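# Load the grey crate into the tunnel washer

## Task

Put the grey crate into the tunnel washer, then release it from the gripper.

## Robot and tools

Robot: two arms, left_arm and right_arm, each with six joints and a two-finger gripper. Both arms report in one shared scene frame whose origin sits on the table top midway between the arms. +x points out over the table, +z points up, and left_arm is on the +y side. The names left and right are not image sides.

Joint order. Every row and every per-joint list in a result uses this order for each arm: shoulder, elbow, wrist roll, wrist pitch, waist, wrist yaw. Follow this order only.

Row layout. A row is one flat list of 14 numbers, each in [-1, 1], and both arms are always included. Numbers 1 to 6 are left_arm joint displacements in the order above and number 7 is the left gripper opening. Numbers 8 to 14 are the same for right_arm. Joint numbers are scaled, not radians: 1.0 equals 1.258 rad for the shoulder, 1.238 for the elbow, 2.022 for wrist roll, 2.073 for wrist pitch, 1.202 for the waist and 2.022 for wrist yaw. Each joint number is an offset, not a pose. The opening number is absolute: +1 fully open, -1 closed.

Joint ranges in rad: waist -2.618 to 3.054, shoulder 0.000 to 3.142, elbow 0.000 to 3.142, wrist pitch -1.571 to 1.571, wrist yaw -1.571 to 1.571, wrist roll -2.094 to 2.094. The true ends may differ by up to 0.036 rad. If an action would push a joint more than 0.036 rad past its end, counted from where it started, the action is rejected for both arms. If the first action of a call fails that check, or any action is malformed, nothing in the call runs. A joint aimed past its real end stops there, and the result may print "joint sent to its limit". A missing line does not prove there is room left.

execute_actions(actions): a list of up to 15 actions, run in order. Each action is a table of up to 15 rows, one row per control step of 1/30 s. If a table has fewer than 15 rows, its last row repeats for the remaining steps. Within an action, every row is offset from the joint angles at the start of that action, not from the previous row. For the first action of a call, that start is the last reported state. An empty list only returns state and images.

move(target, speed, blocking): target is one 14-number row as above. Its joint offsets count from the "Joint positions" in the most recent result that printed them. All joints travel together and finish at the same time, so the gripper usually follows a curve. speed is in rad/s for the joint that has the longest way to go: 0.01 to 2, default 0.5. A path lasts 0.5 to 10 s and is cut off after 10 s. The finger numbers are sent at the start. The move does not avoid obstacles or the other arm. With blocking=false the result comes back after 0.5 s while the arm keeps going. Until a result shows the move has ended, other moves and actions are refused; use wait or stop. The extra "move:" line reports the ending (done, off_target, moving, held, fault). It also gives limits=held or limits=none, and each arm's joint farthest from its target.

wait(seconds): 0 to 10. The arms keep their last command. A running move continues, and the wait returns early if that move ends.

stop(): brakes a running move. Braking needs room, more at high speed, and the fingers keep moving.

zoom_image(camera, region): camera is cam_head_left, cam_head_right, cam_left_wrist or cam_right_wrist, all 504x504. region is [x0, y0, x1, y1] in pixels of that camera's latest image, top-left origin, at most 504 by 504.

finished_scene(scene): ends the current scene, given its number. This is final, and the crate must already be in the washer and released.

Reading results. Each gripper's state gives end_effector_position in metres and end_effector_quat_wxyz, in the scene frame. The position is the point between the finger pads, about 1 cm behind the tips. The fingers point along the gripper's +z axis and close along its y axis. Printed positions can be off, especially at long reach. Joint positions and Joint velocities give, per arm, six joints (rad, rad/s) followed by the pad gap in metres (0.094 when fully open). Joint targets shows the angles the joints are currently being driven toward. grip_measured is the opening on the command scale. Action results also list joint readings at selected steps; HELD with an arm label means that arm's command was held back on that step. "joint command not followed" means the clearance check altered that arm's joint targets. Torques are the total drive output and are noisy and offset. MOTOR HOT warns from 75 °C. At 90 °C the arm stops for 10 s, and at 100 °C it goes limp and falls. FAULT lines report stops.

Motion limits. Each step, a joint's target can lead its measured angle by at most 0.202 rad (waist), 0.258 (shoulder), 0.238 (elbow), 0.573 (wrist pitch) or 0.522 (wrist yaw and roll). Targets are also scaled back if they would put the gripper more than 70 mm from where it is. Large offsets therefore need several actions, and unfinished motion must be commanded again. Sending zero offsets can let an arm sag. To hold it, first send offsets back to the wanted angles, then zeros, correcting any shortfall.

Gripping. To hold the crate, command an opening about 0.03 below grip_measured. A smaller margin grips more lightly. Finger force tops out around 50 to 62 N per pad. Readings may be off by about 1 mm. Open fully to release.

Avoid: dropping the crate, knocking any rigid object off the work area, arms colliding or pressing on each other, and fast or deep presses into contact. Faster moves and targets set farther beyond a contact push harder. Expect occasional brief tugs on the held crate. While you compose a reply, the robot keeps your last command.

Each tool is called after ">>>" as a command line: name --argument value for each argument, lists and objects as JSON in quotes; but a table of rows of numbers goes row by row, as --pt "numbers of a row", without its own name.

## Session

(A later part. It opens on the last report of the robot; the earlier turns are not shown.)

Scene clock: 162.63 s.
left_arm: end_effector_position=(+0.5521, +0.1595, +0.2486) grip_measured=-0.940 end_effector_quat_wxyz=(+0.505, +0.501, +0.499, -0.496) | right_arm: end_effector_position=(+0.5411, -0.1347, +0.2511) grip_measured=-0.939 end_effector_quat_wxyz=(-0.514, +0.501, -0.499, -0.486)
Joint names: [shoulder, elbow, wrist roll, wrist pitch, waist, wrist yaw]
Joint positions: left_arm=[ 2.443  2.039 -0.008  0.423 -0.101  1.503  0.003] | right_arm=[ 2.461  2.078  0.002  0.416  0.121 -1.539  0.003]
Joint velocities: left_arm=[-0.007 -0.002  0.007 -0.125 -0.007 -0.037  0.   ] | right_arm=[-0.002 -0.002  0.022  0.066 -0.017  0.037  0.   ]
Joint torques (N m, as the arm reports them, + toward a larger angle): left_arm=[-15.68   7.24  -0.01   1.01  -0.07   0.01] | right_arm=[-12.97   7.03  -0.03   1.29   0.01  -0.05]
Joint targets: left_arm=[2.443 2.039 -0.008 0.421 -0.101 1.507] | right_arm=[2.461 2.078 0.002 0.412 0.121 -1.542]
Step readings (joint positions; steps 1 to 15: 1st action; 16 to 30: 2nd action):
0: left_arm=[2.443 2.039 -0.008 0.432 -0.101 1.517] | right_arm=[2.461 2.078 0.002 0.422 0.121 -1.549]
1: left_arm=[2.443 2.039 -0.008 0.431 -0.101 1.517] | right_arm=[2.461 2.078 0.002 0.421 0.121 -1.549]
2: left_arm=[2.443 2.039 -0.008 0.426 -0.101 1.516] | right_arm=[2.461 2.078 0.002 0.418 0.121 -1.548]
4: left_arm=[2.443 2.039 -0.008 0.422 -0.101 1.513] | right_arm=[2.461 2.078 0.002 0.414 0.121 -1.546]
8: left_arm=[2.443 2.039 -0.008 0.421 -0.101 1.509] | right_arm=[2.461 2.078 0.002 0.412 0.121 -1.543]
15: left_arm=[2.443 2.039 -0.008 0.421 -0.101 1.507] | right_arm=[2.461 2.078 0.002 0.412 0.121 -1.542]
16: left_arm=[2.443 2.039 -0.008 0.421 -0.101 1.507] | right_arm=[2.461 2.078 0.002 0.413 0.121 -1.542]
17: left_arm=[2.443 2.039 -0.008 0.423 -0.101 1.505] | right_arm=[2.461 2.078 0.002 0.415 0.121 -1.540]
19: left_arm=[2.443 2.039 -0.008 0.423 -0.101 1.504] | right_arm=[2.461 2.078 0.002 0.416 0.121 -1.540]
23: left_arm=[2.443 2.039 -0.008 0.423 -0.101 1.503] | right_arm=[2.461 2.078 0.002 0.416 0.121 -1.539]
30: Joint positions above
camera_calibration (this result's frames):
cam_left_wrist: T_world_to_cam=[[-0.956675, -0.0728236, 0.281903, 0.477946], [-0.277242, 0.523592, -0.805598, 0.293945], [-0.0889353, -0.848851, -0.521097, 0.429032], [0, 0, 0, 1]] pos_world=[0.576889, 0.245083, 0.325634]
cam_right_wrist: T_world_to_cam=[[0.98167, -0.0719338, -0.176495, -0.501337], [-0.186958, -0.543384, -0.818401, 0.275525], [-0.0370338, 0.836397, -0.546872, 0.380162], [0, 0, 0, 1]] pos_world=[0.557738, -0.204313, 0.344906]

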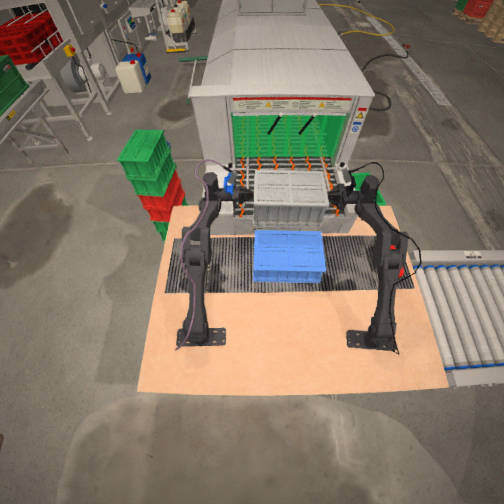

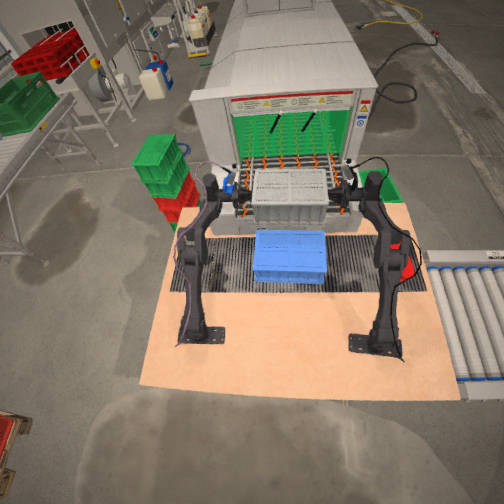

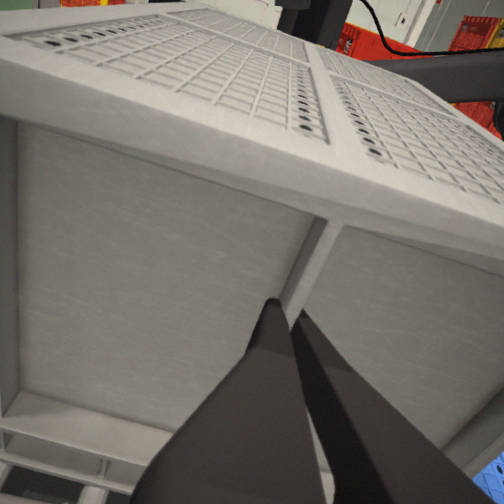

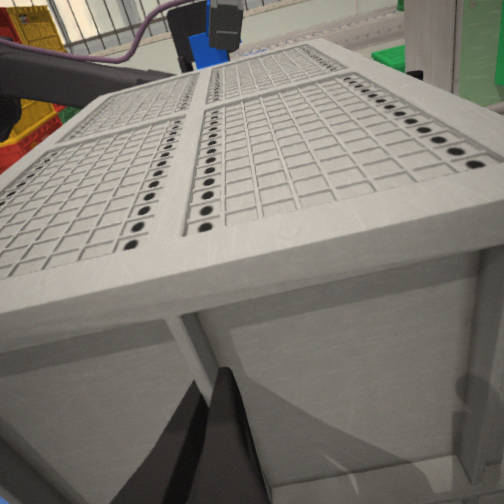

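>>> execute_actions --actions '[[[0,0,0,0,0,0,-0.6,0,0,0,0,0,0,-0.6]],[[0,0,0,0,0,0,-0.3,0,0,0,0,0,0,-0.3]]]'

Scene clock: 164.33 s.
left_arm: end_effector_position=(+0.5533, +0.1597, +0.2486) grip_measured=-0.302 end_effector_quat_wxyz=(+0.507, +0.499, +0.500, -0.494) | right_arm: end_effector_position=(+0.5431, -0.1352, +0.2512) grip_measured=-0.303 end_effector_quat_wxyz=(+0.517, -0.498, +0.501, +0.483)
Joint names: [shoulder, elbow, wrist roll, wrist pitch, waist, wrist yaw]
Joint positions: left_arm=[ 2.443  2.039 -0.008  0.423 -0.1    1.496  0.033] | right_arm=[ 2.461  2.078  0.002  0.416  0.121 -1.529  0.033]
Joint velocities: left_arm=[-0.032  0.002 -0.022 -0.037 -0.007  0.051  0.   ] | right_arm=[-0.002  0.002 -0.007 -0.007  0.002 -0.066 -0.001]
Joint torques (N m, as the arm reports them, + toward a larger angle): left_arm=[-15.68   7.24  -0.01   1.04  -0.12   0.01] | right_arm=[-13.12   7.05   0.01   1.34   0.07  -0.08]
Joint targets: left_arm=[2.443 2.039 -0.008 0.423 -0.100 1.500] | right_arm=[2.461 2.078 0.002 0.416 0.121 -1.534]
Step readings (joint positions; steps 1 to 15: 1st action; 16 to 30: 2nd action):
0: left_arm=[2.443 2.039 -0.008 0.423 -0.101 1.503] | right_arm=[2.461 2.078 0.002 0.416 0.121 -1.539]
1: left_arm=[2.443 2.039 -0.008 0.423 -0.101 1.503] | right_arm=[2.461 2.078 0.002 0.416 0.121 -1.538]
2: left_arm=[2.443 2.039 -0.008 0.423 -0.100 1.503] | right_arm=[2.461 2.078 0.002 0.416 0.121 -1.538]
4: left_arm=[2.443 2.039 -0.008 0.423 -0.100 1.502] | right_arm=[2.461 2.078 0.002 0.416 0.121 -1.537]
8: left_arm=[2.443 2.039 -0.008 0.423 -0.100 1.500] | right_arm=[2.461 2.078 0.002 0.416 0.121 -1.535]
15: left_arm=[2.443 2.039 -0.008 0.423 -0.100 1.500] | right_arm=[2.461 2.078 0.002 0.416 0.121 -1.534]
16: left_arm=[2.443 2.039 -0.008 0.423 -0.100 1.500] | right_arm=[2.461 2.078 0.002 0.416 0.121 -1.534]
17: left_arm=[2.443 2.039 -0.008 0.423 -0.100 1.499] | right_arm=[2.461 2.078 0.002 0.416 0.121 -1.534]
19: left_arm=[2.443 2.039 -0.008 0.423 -0.100 1.498] | right_arm=[2.461 2.078 0.002 0.416 0.121 -1.532]
23: left_arm=[2.443 2.039 -0.008 0.423 -0.100 1.496] | right_arm=[2.461 2.078 0.002 0.416 0.121 -1.529]
30: Joint positions above
camera_calibration (this result's frames):
cam_left_wrist: T_world_to_cam=[[-0.956151, -0.0793554, 0.281919, 0.479887], [-0.280835, 0.521578, -0.80566, 0.296515], [-0.0831092, -0.849505, -0.520993, 0.426194], [0, 0, 0, 1]] pos_world=[0.577537, 0.24548, 0.325645]
cam_right_wrist: T_world_to_cam=[[0.980881, -0.0827245, -0.176148, -0.504409], [-0.192643, -0.541008, -0.818657, 0.279179], [-0.0275747, 0.836939, -0.546601, 0.375552], [0, 0, 0, 1]] pos_world=[0.558904, -0.205003, 0.344978]

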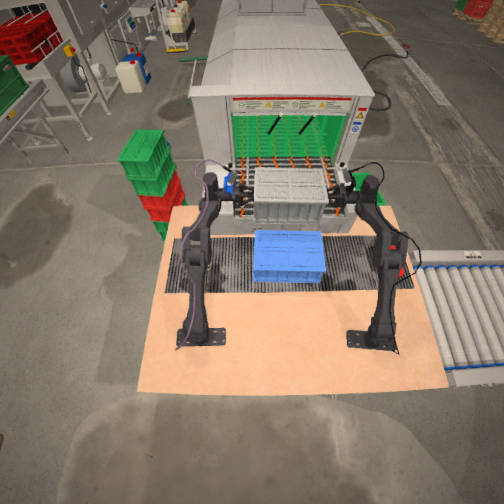

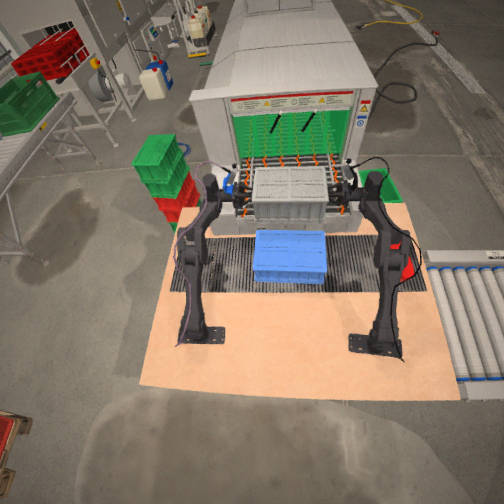

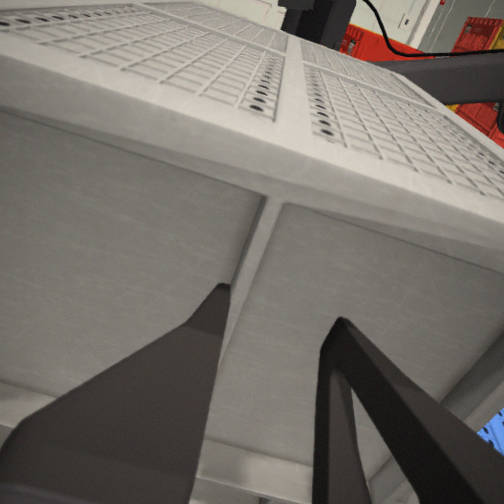

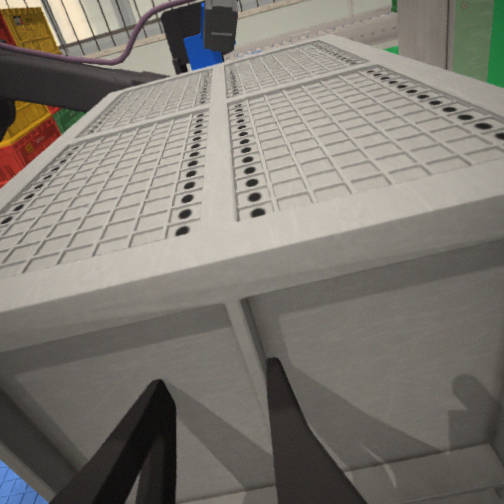

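>>> execute_actions --actions '[[[0,0,0,0,0.07,0,0.2,0,0,0,0,-0.07,0,0.2]],[[-0.05,-0.03,0,-0.01,0.02,0,0.2,-0.05,-0.03,0,-0.01,-0.02,0,0.2]]]'

Scene clock: 166.00 s.
left_arm: end_effector_position=(+0.5539, +0.1965, +0.2517) grip_measured=+0.198 end_effector_quat_wxyz=(+0.506, +0.486, +0.513, -0.494) | right_arm: end_effector_position=(+0.5539, -0.1989, +0.2647) grip_measured=+0.197 end_effector_quat_wxyz=(+0.547, -0.471, +0.526, +0.450)
Joint names: [shoulder, elbow, wrist roll, wrist pitch, waist, wrist yaw]
Joint positions: left_arm=[ 2.416  2.009 -0.015  0.407 -0.033  1.54   0.056] | right_arm=[ 2.42   2.054  0.002  0.409  0.006 -1.529  0.056]
Joint velocities: left_arm=[ 0.002 -0.007 -0.007  0.095 -0.017 -0.051 -0.   ] | right_arm=[-0.022 -0.002 -0.022 -0.081  0.012  0.007 -0.   ]
Joint torques (N m, as the arm reports them, + toward a larger angle): left_arm=[-18.63   6.61  -0.01   0.96   0.65  -0.02] | right_arm=[-14.63   5.91   0.02   1.21  -0.06   0.01]
Joint targets: left_arm=[2.380 2.001 -0.015 0.399 -0.023 1.540] | right_arm=[2.398 2.041 0.002 0.395 0.004 -1.529]
Step readings (joint positions; steps 1 to 15: 1st action; 16 to 30: 2nd action):
0: left_arm=[2.443 2.039 -0.008 0.423 -0.100 1.496] | right_arm=[2.461 2.078 0.002 0.416 0.121 -1.529]
1: left_arm=[2.443 2.039 -0.008 0.423 -0.095 1.496] | right_arm=[2.461 2.078 0.002 0.416 0.114 -1.529]
2: left_arm=[2.443 2.039 -0.008 0.423 -0.090 1.496] | right_arm=[2.461 2.078 0.002 0.416 0.108 -1.529]
4: left_arm=[2.443 2.039 -0.008 0.423 -0.067 1.496] | right_arm=[2.461 2.078 0.002 0.416 0.080 -1.529]
8: left_arm=[2.443 2.038 -0.014 0.420 -0.050 1.537] | right_arm=[2.461 2.078 0.002 0.416 0.027 -1.529]
15: left_arm=[2.443 2.038 -0.015 0.420 -0.047 1.540] | right_arm=[2.461 2.078 0.002 0.416 0.027 -1.529]
16: left_arm=[2.440 2.033 -0.015 0.419 -0.047 1.540] | right_arm=[2.458 2.074 0.002 0.416 0.028 -1.529]
17: left_arm=[2.433 2.021 -0.015 0.415 -0.046 1.540] | right_arm=[2.451 2.063 0.002 0.413 0.028 -1.529]
19: left_arm=[2.425 2.010 -0.015 0.411 -0.042 1.540] | right_arm=[2.440 2.055 0.002 0.410 0.022 -1.529]
23: left_arm=[2.418 2.009 -0.015 0.409 -0.034 1.540] | right_arm=[2.424 2.054 0.002 0.410 0.009 -1.529]
30: Joint positions above
camera_calibration (this result's frames):
cam_left_wrist: T_world_to_cam=[[-0.946029, -0.103138, 0.307234, 0.475136], [-0.315068, 0.514743, -0.797353, 0.298132], [-0.0759096, -0.851118, -0.519457, 0.455059], [0, 0, 0, 1]] pos_world=[0.577967, 0.282852, 0.328122]
cam_right_wrist: T_world_to_cam=[[0.966685, -0.195128, -0.165667, -0.535187], [-0.244852, -0.516231, -0.820703, 0.292255], [0.0746196, 0.833925, -0.54681, 0.379433], [0, 0, 0, 1]] pos_world=[0.560604, -0.269978, 0.35867]

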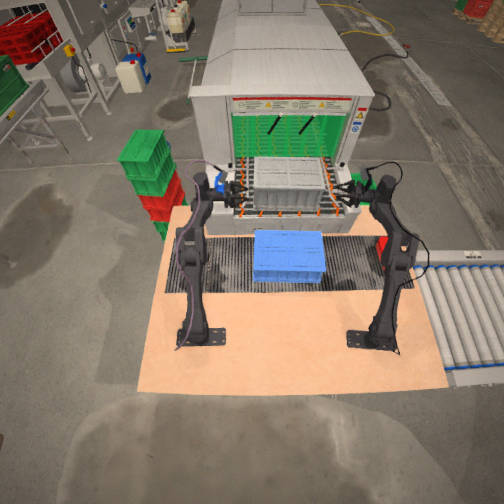

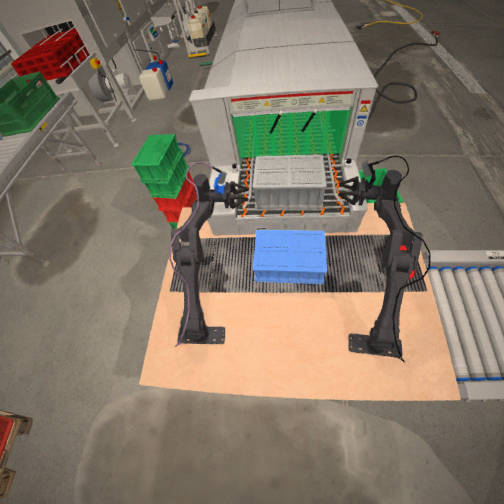

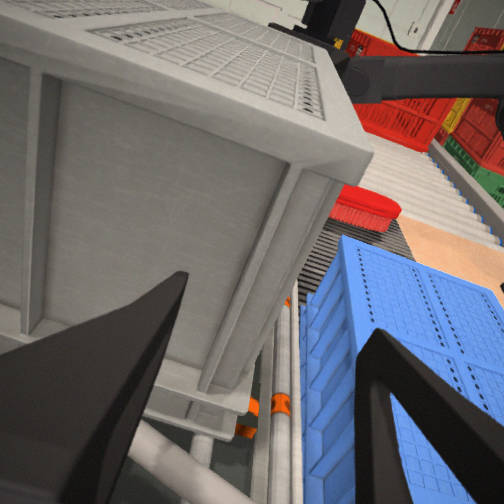

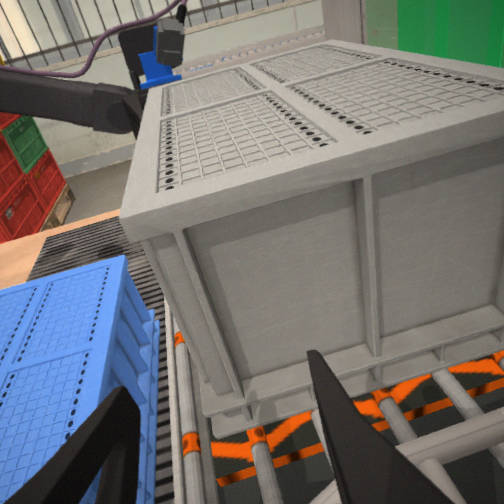

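>>> move --target '[-0.6,-0.55,0,-0.1,0.12,-0.3,0.2, -0.6,-0.55,0,-0.1,-0.1,0.3,0.2]' --speed 0.8

Scene clock: 169.13 s.
left_arm: end_effector_position=(+0.5000, +0.2952, +0.3268) grip_measured=+0.198 end_effector_quat_wxyz=(+0.603, +0.242, +0.696, -0.306) | right_arm: end_effector_position=(+0.4894, -0.2834, +0.3562) grip_measured=+0.197 end_effector_quat_wxyz=(+0.642, -0.229, +0.685, +0.258)
Joint names: [shoulder, elbow, wrist roll, wrist pitch, waist, wrist yaw]
Joint positions: left_arm=[ 1.685  1.333 -0.015  0.204  0.102  0.941  0.056] | right_arm=[ 1.683  1.394  0.002  0.218 -0.109 -0.928  0.056]
Joint velocities: left_arm=[ 0.007  0.002 -0.022 -0.037 -0.012 -0.007 -0.   ] | right_arm=[-0.012  0.002 -0.037  0.022  0.002 -0.022 -0.001]
Joint torques (N m, as the arm reports them, + toward a larger angle): left_arm=[-11.55   7.17  -0.01   1.35   0.69  -0.05] | right_arm=[-8.86  5.7  -0.03  1.64 -0.33 -0.03]
Joint targets: left_arm=[1.661 1.328 -0.015 0.200 0.112 0.933] | right_arm=[1.665 1.373 0.002 0.202 -0.115 -0.922]
move: off_target (left_arm, right_arm); limits=none; left_arm: farthest joint: the shoulder, 0.024 radians from its target (0.755 radians at the start); right_arm: farthest joint: the elbow, 0.021 radians from its target (0.681 radians at the start)
camera_calibration (this result's frames):
cam_left_wrist: T_world_to_cam=[[-0.581168, -0.702232, 0.411234, 0.371696], [-0.689101, 0.155863, -0.707705, 0.553966], [0.432877, -0.694677, -0.574492, 0.291371], [0, 0, 0, 1]] pos_world=[0.471628, 0.377083, 0.406581]
cam_right_wrist: T_world_to_cam=[[0.580442, -0.771368, -0.260919, -0.414575], [-0.601996, -0.190713, -0.77539, 0.558823], [0.54835, 0.607141, -0.575058, 0.218654], [0, 0, 0, 1]] pos_world=[0.457147, -0.345968, 0.450875]

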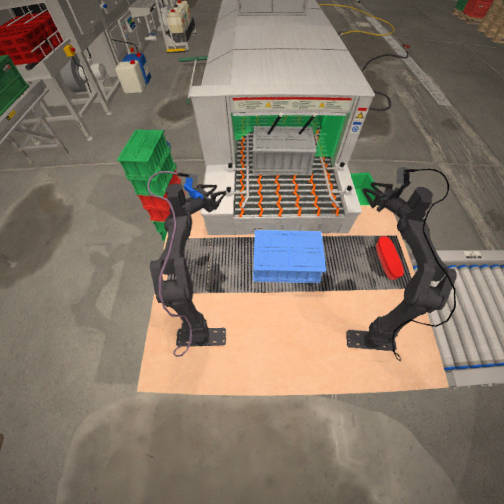

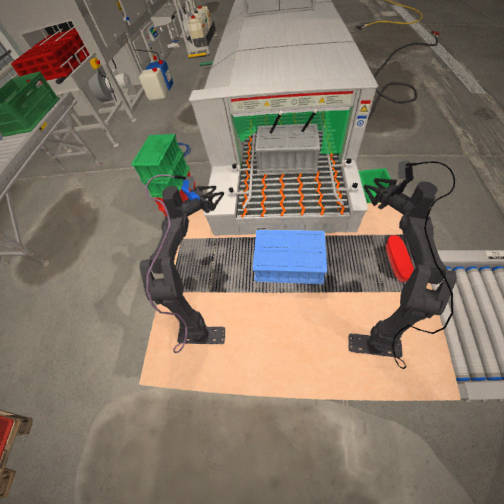

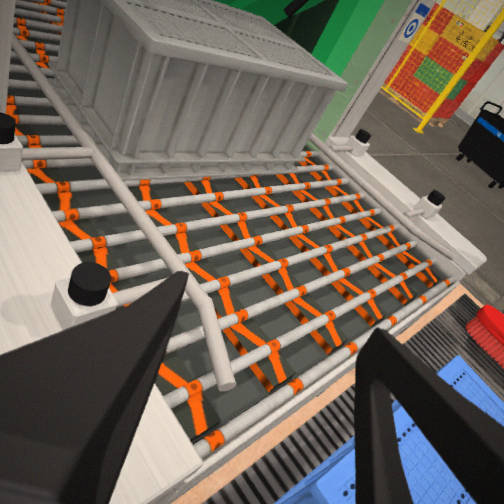

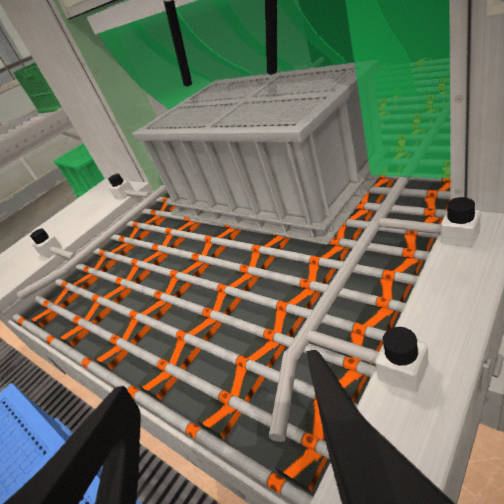

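>>> wait --seconds 2

Scene clock: 174.10 s.
left_arm: end_effector_position=(+0.5001, +0.2953, +0.3268) grip_measured=+0.198 end_effector_quat_wxyz=(+0.603, +0.242, +0.697, -0.305) | right_arm: end_effector_position=(+0.4895, -0.2835, +0.3561) grip_measured=+0.197 end_effector_quat_wxyz=(+0.642, -0.229, +0.685, +0.257)
Joint names: [shoulder, elbow, wrist roll, wrist pitch, waist, wrist yaw]
Joint positions: left_arm=[ 1.685  1.333 -0.015  0.204  0.102  0.94   0.056] | right_arm=[ 1.683  1.394  0.002  0.218 -0.109 -0.928  0.056]
Joint velocities: left_arm=[ 0.002 -0.007  0.022 -0.022  0.002 -0.007  0.   ] | right_arm=[-0.012  0.007 -0.007 -0.095 -0.007 -0.022 -0.001]
Joint torques (N m, as the arm reports them, + toward a larger angle): left_arm=[-11.57   7.16  -0.01   1.32   0.69  -0.02] | right_arm=[-9.03  5.78  0.03  1.66 -0.38 -0.01]
Joint targets: left_arm=[1.661 1.328 -0.015 0.200 0.112 0.933] | right_arm=[1.665 1.373 0.002 0.202 -0.115 -0.922]
wait: 2.00 s; at rest from the start
camera_calibration (this result's frames):
cam_left_wrist: T_world_to_cam=[[-0.580632, -0.702717, 0.411165, 0.371722], [-0.68923, 0.155421, -0.707677, 0.554191], [0.433392, -0.694286, -0.574576, 0.291041], [0, 0, 0, 1]] pos_world=[0.471664, 0.377148, 0.406574]
cam_right_wrist: T_world_to_cam=[[0.579755, -0.771801, -0.261167, -0.414419], [-0.602438, -0.19023, -0.775165, 0.559069], [0.548591, 0.606742, -0.575249, 0.218465], [0, 0, 0, 1]] pos_world=[0.457218, -0.34605, 0.45081]

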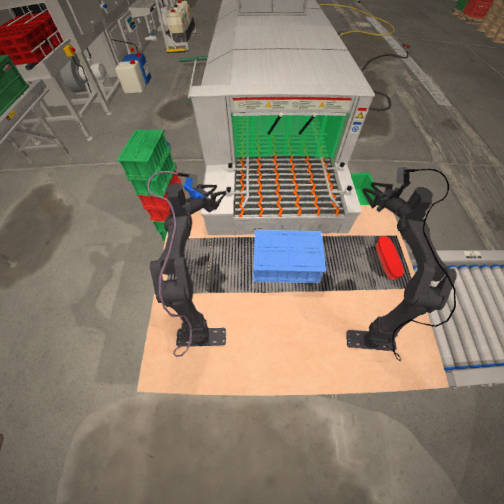

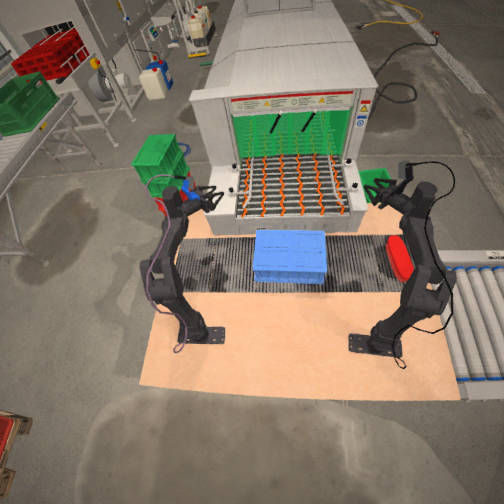

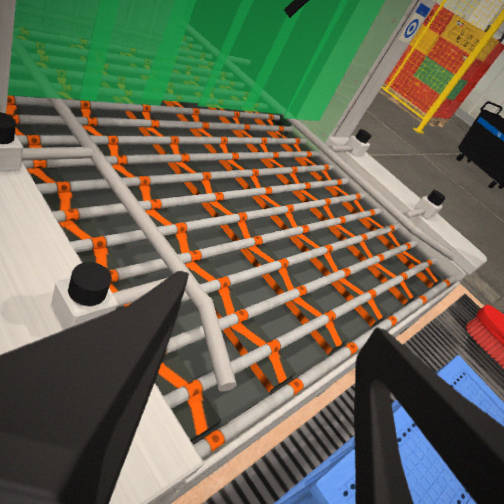

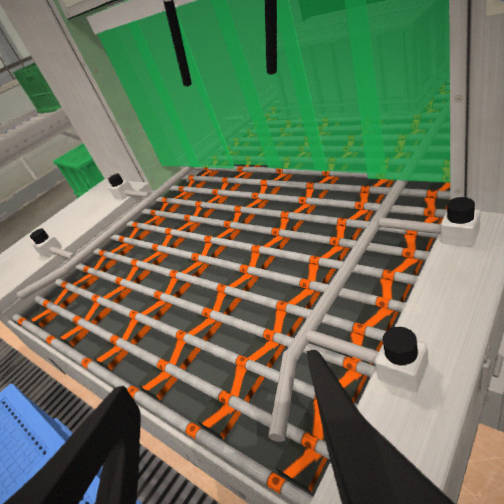

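The crate has gone through the curtain into the tunnel.

>>> finished_scene --scene 1

The scene is finished: the task was done.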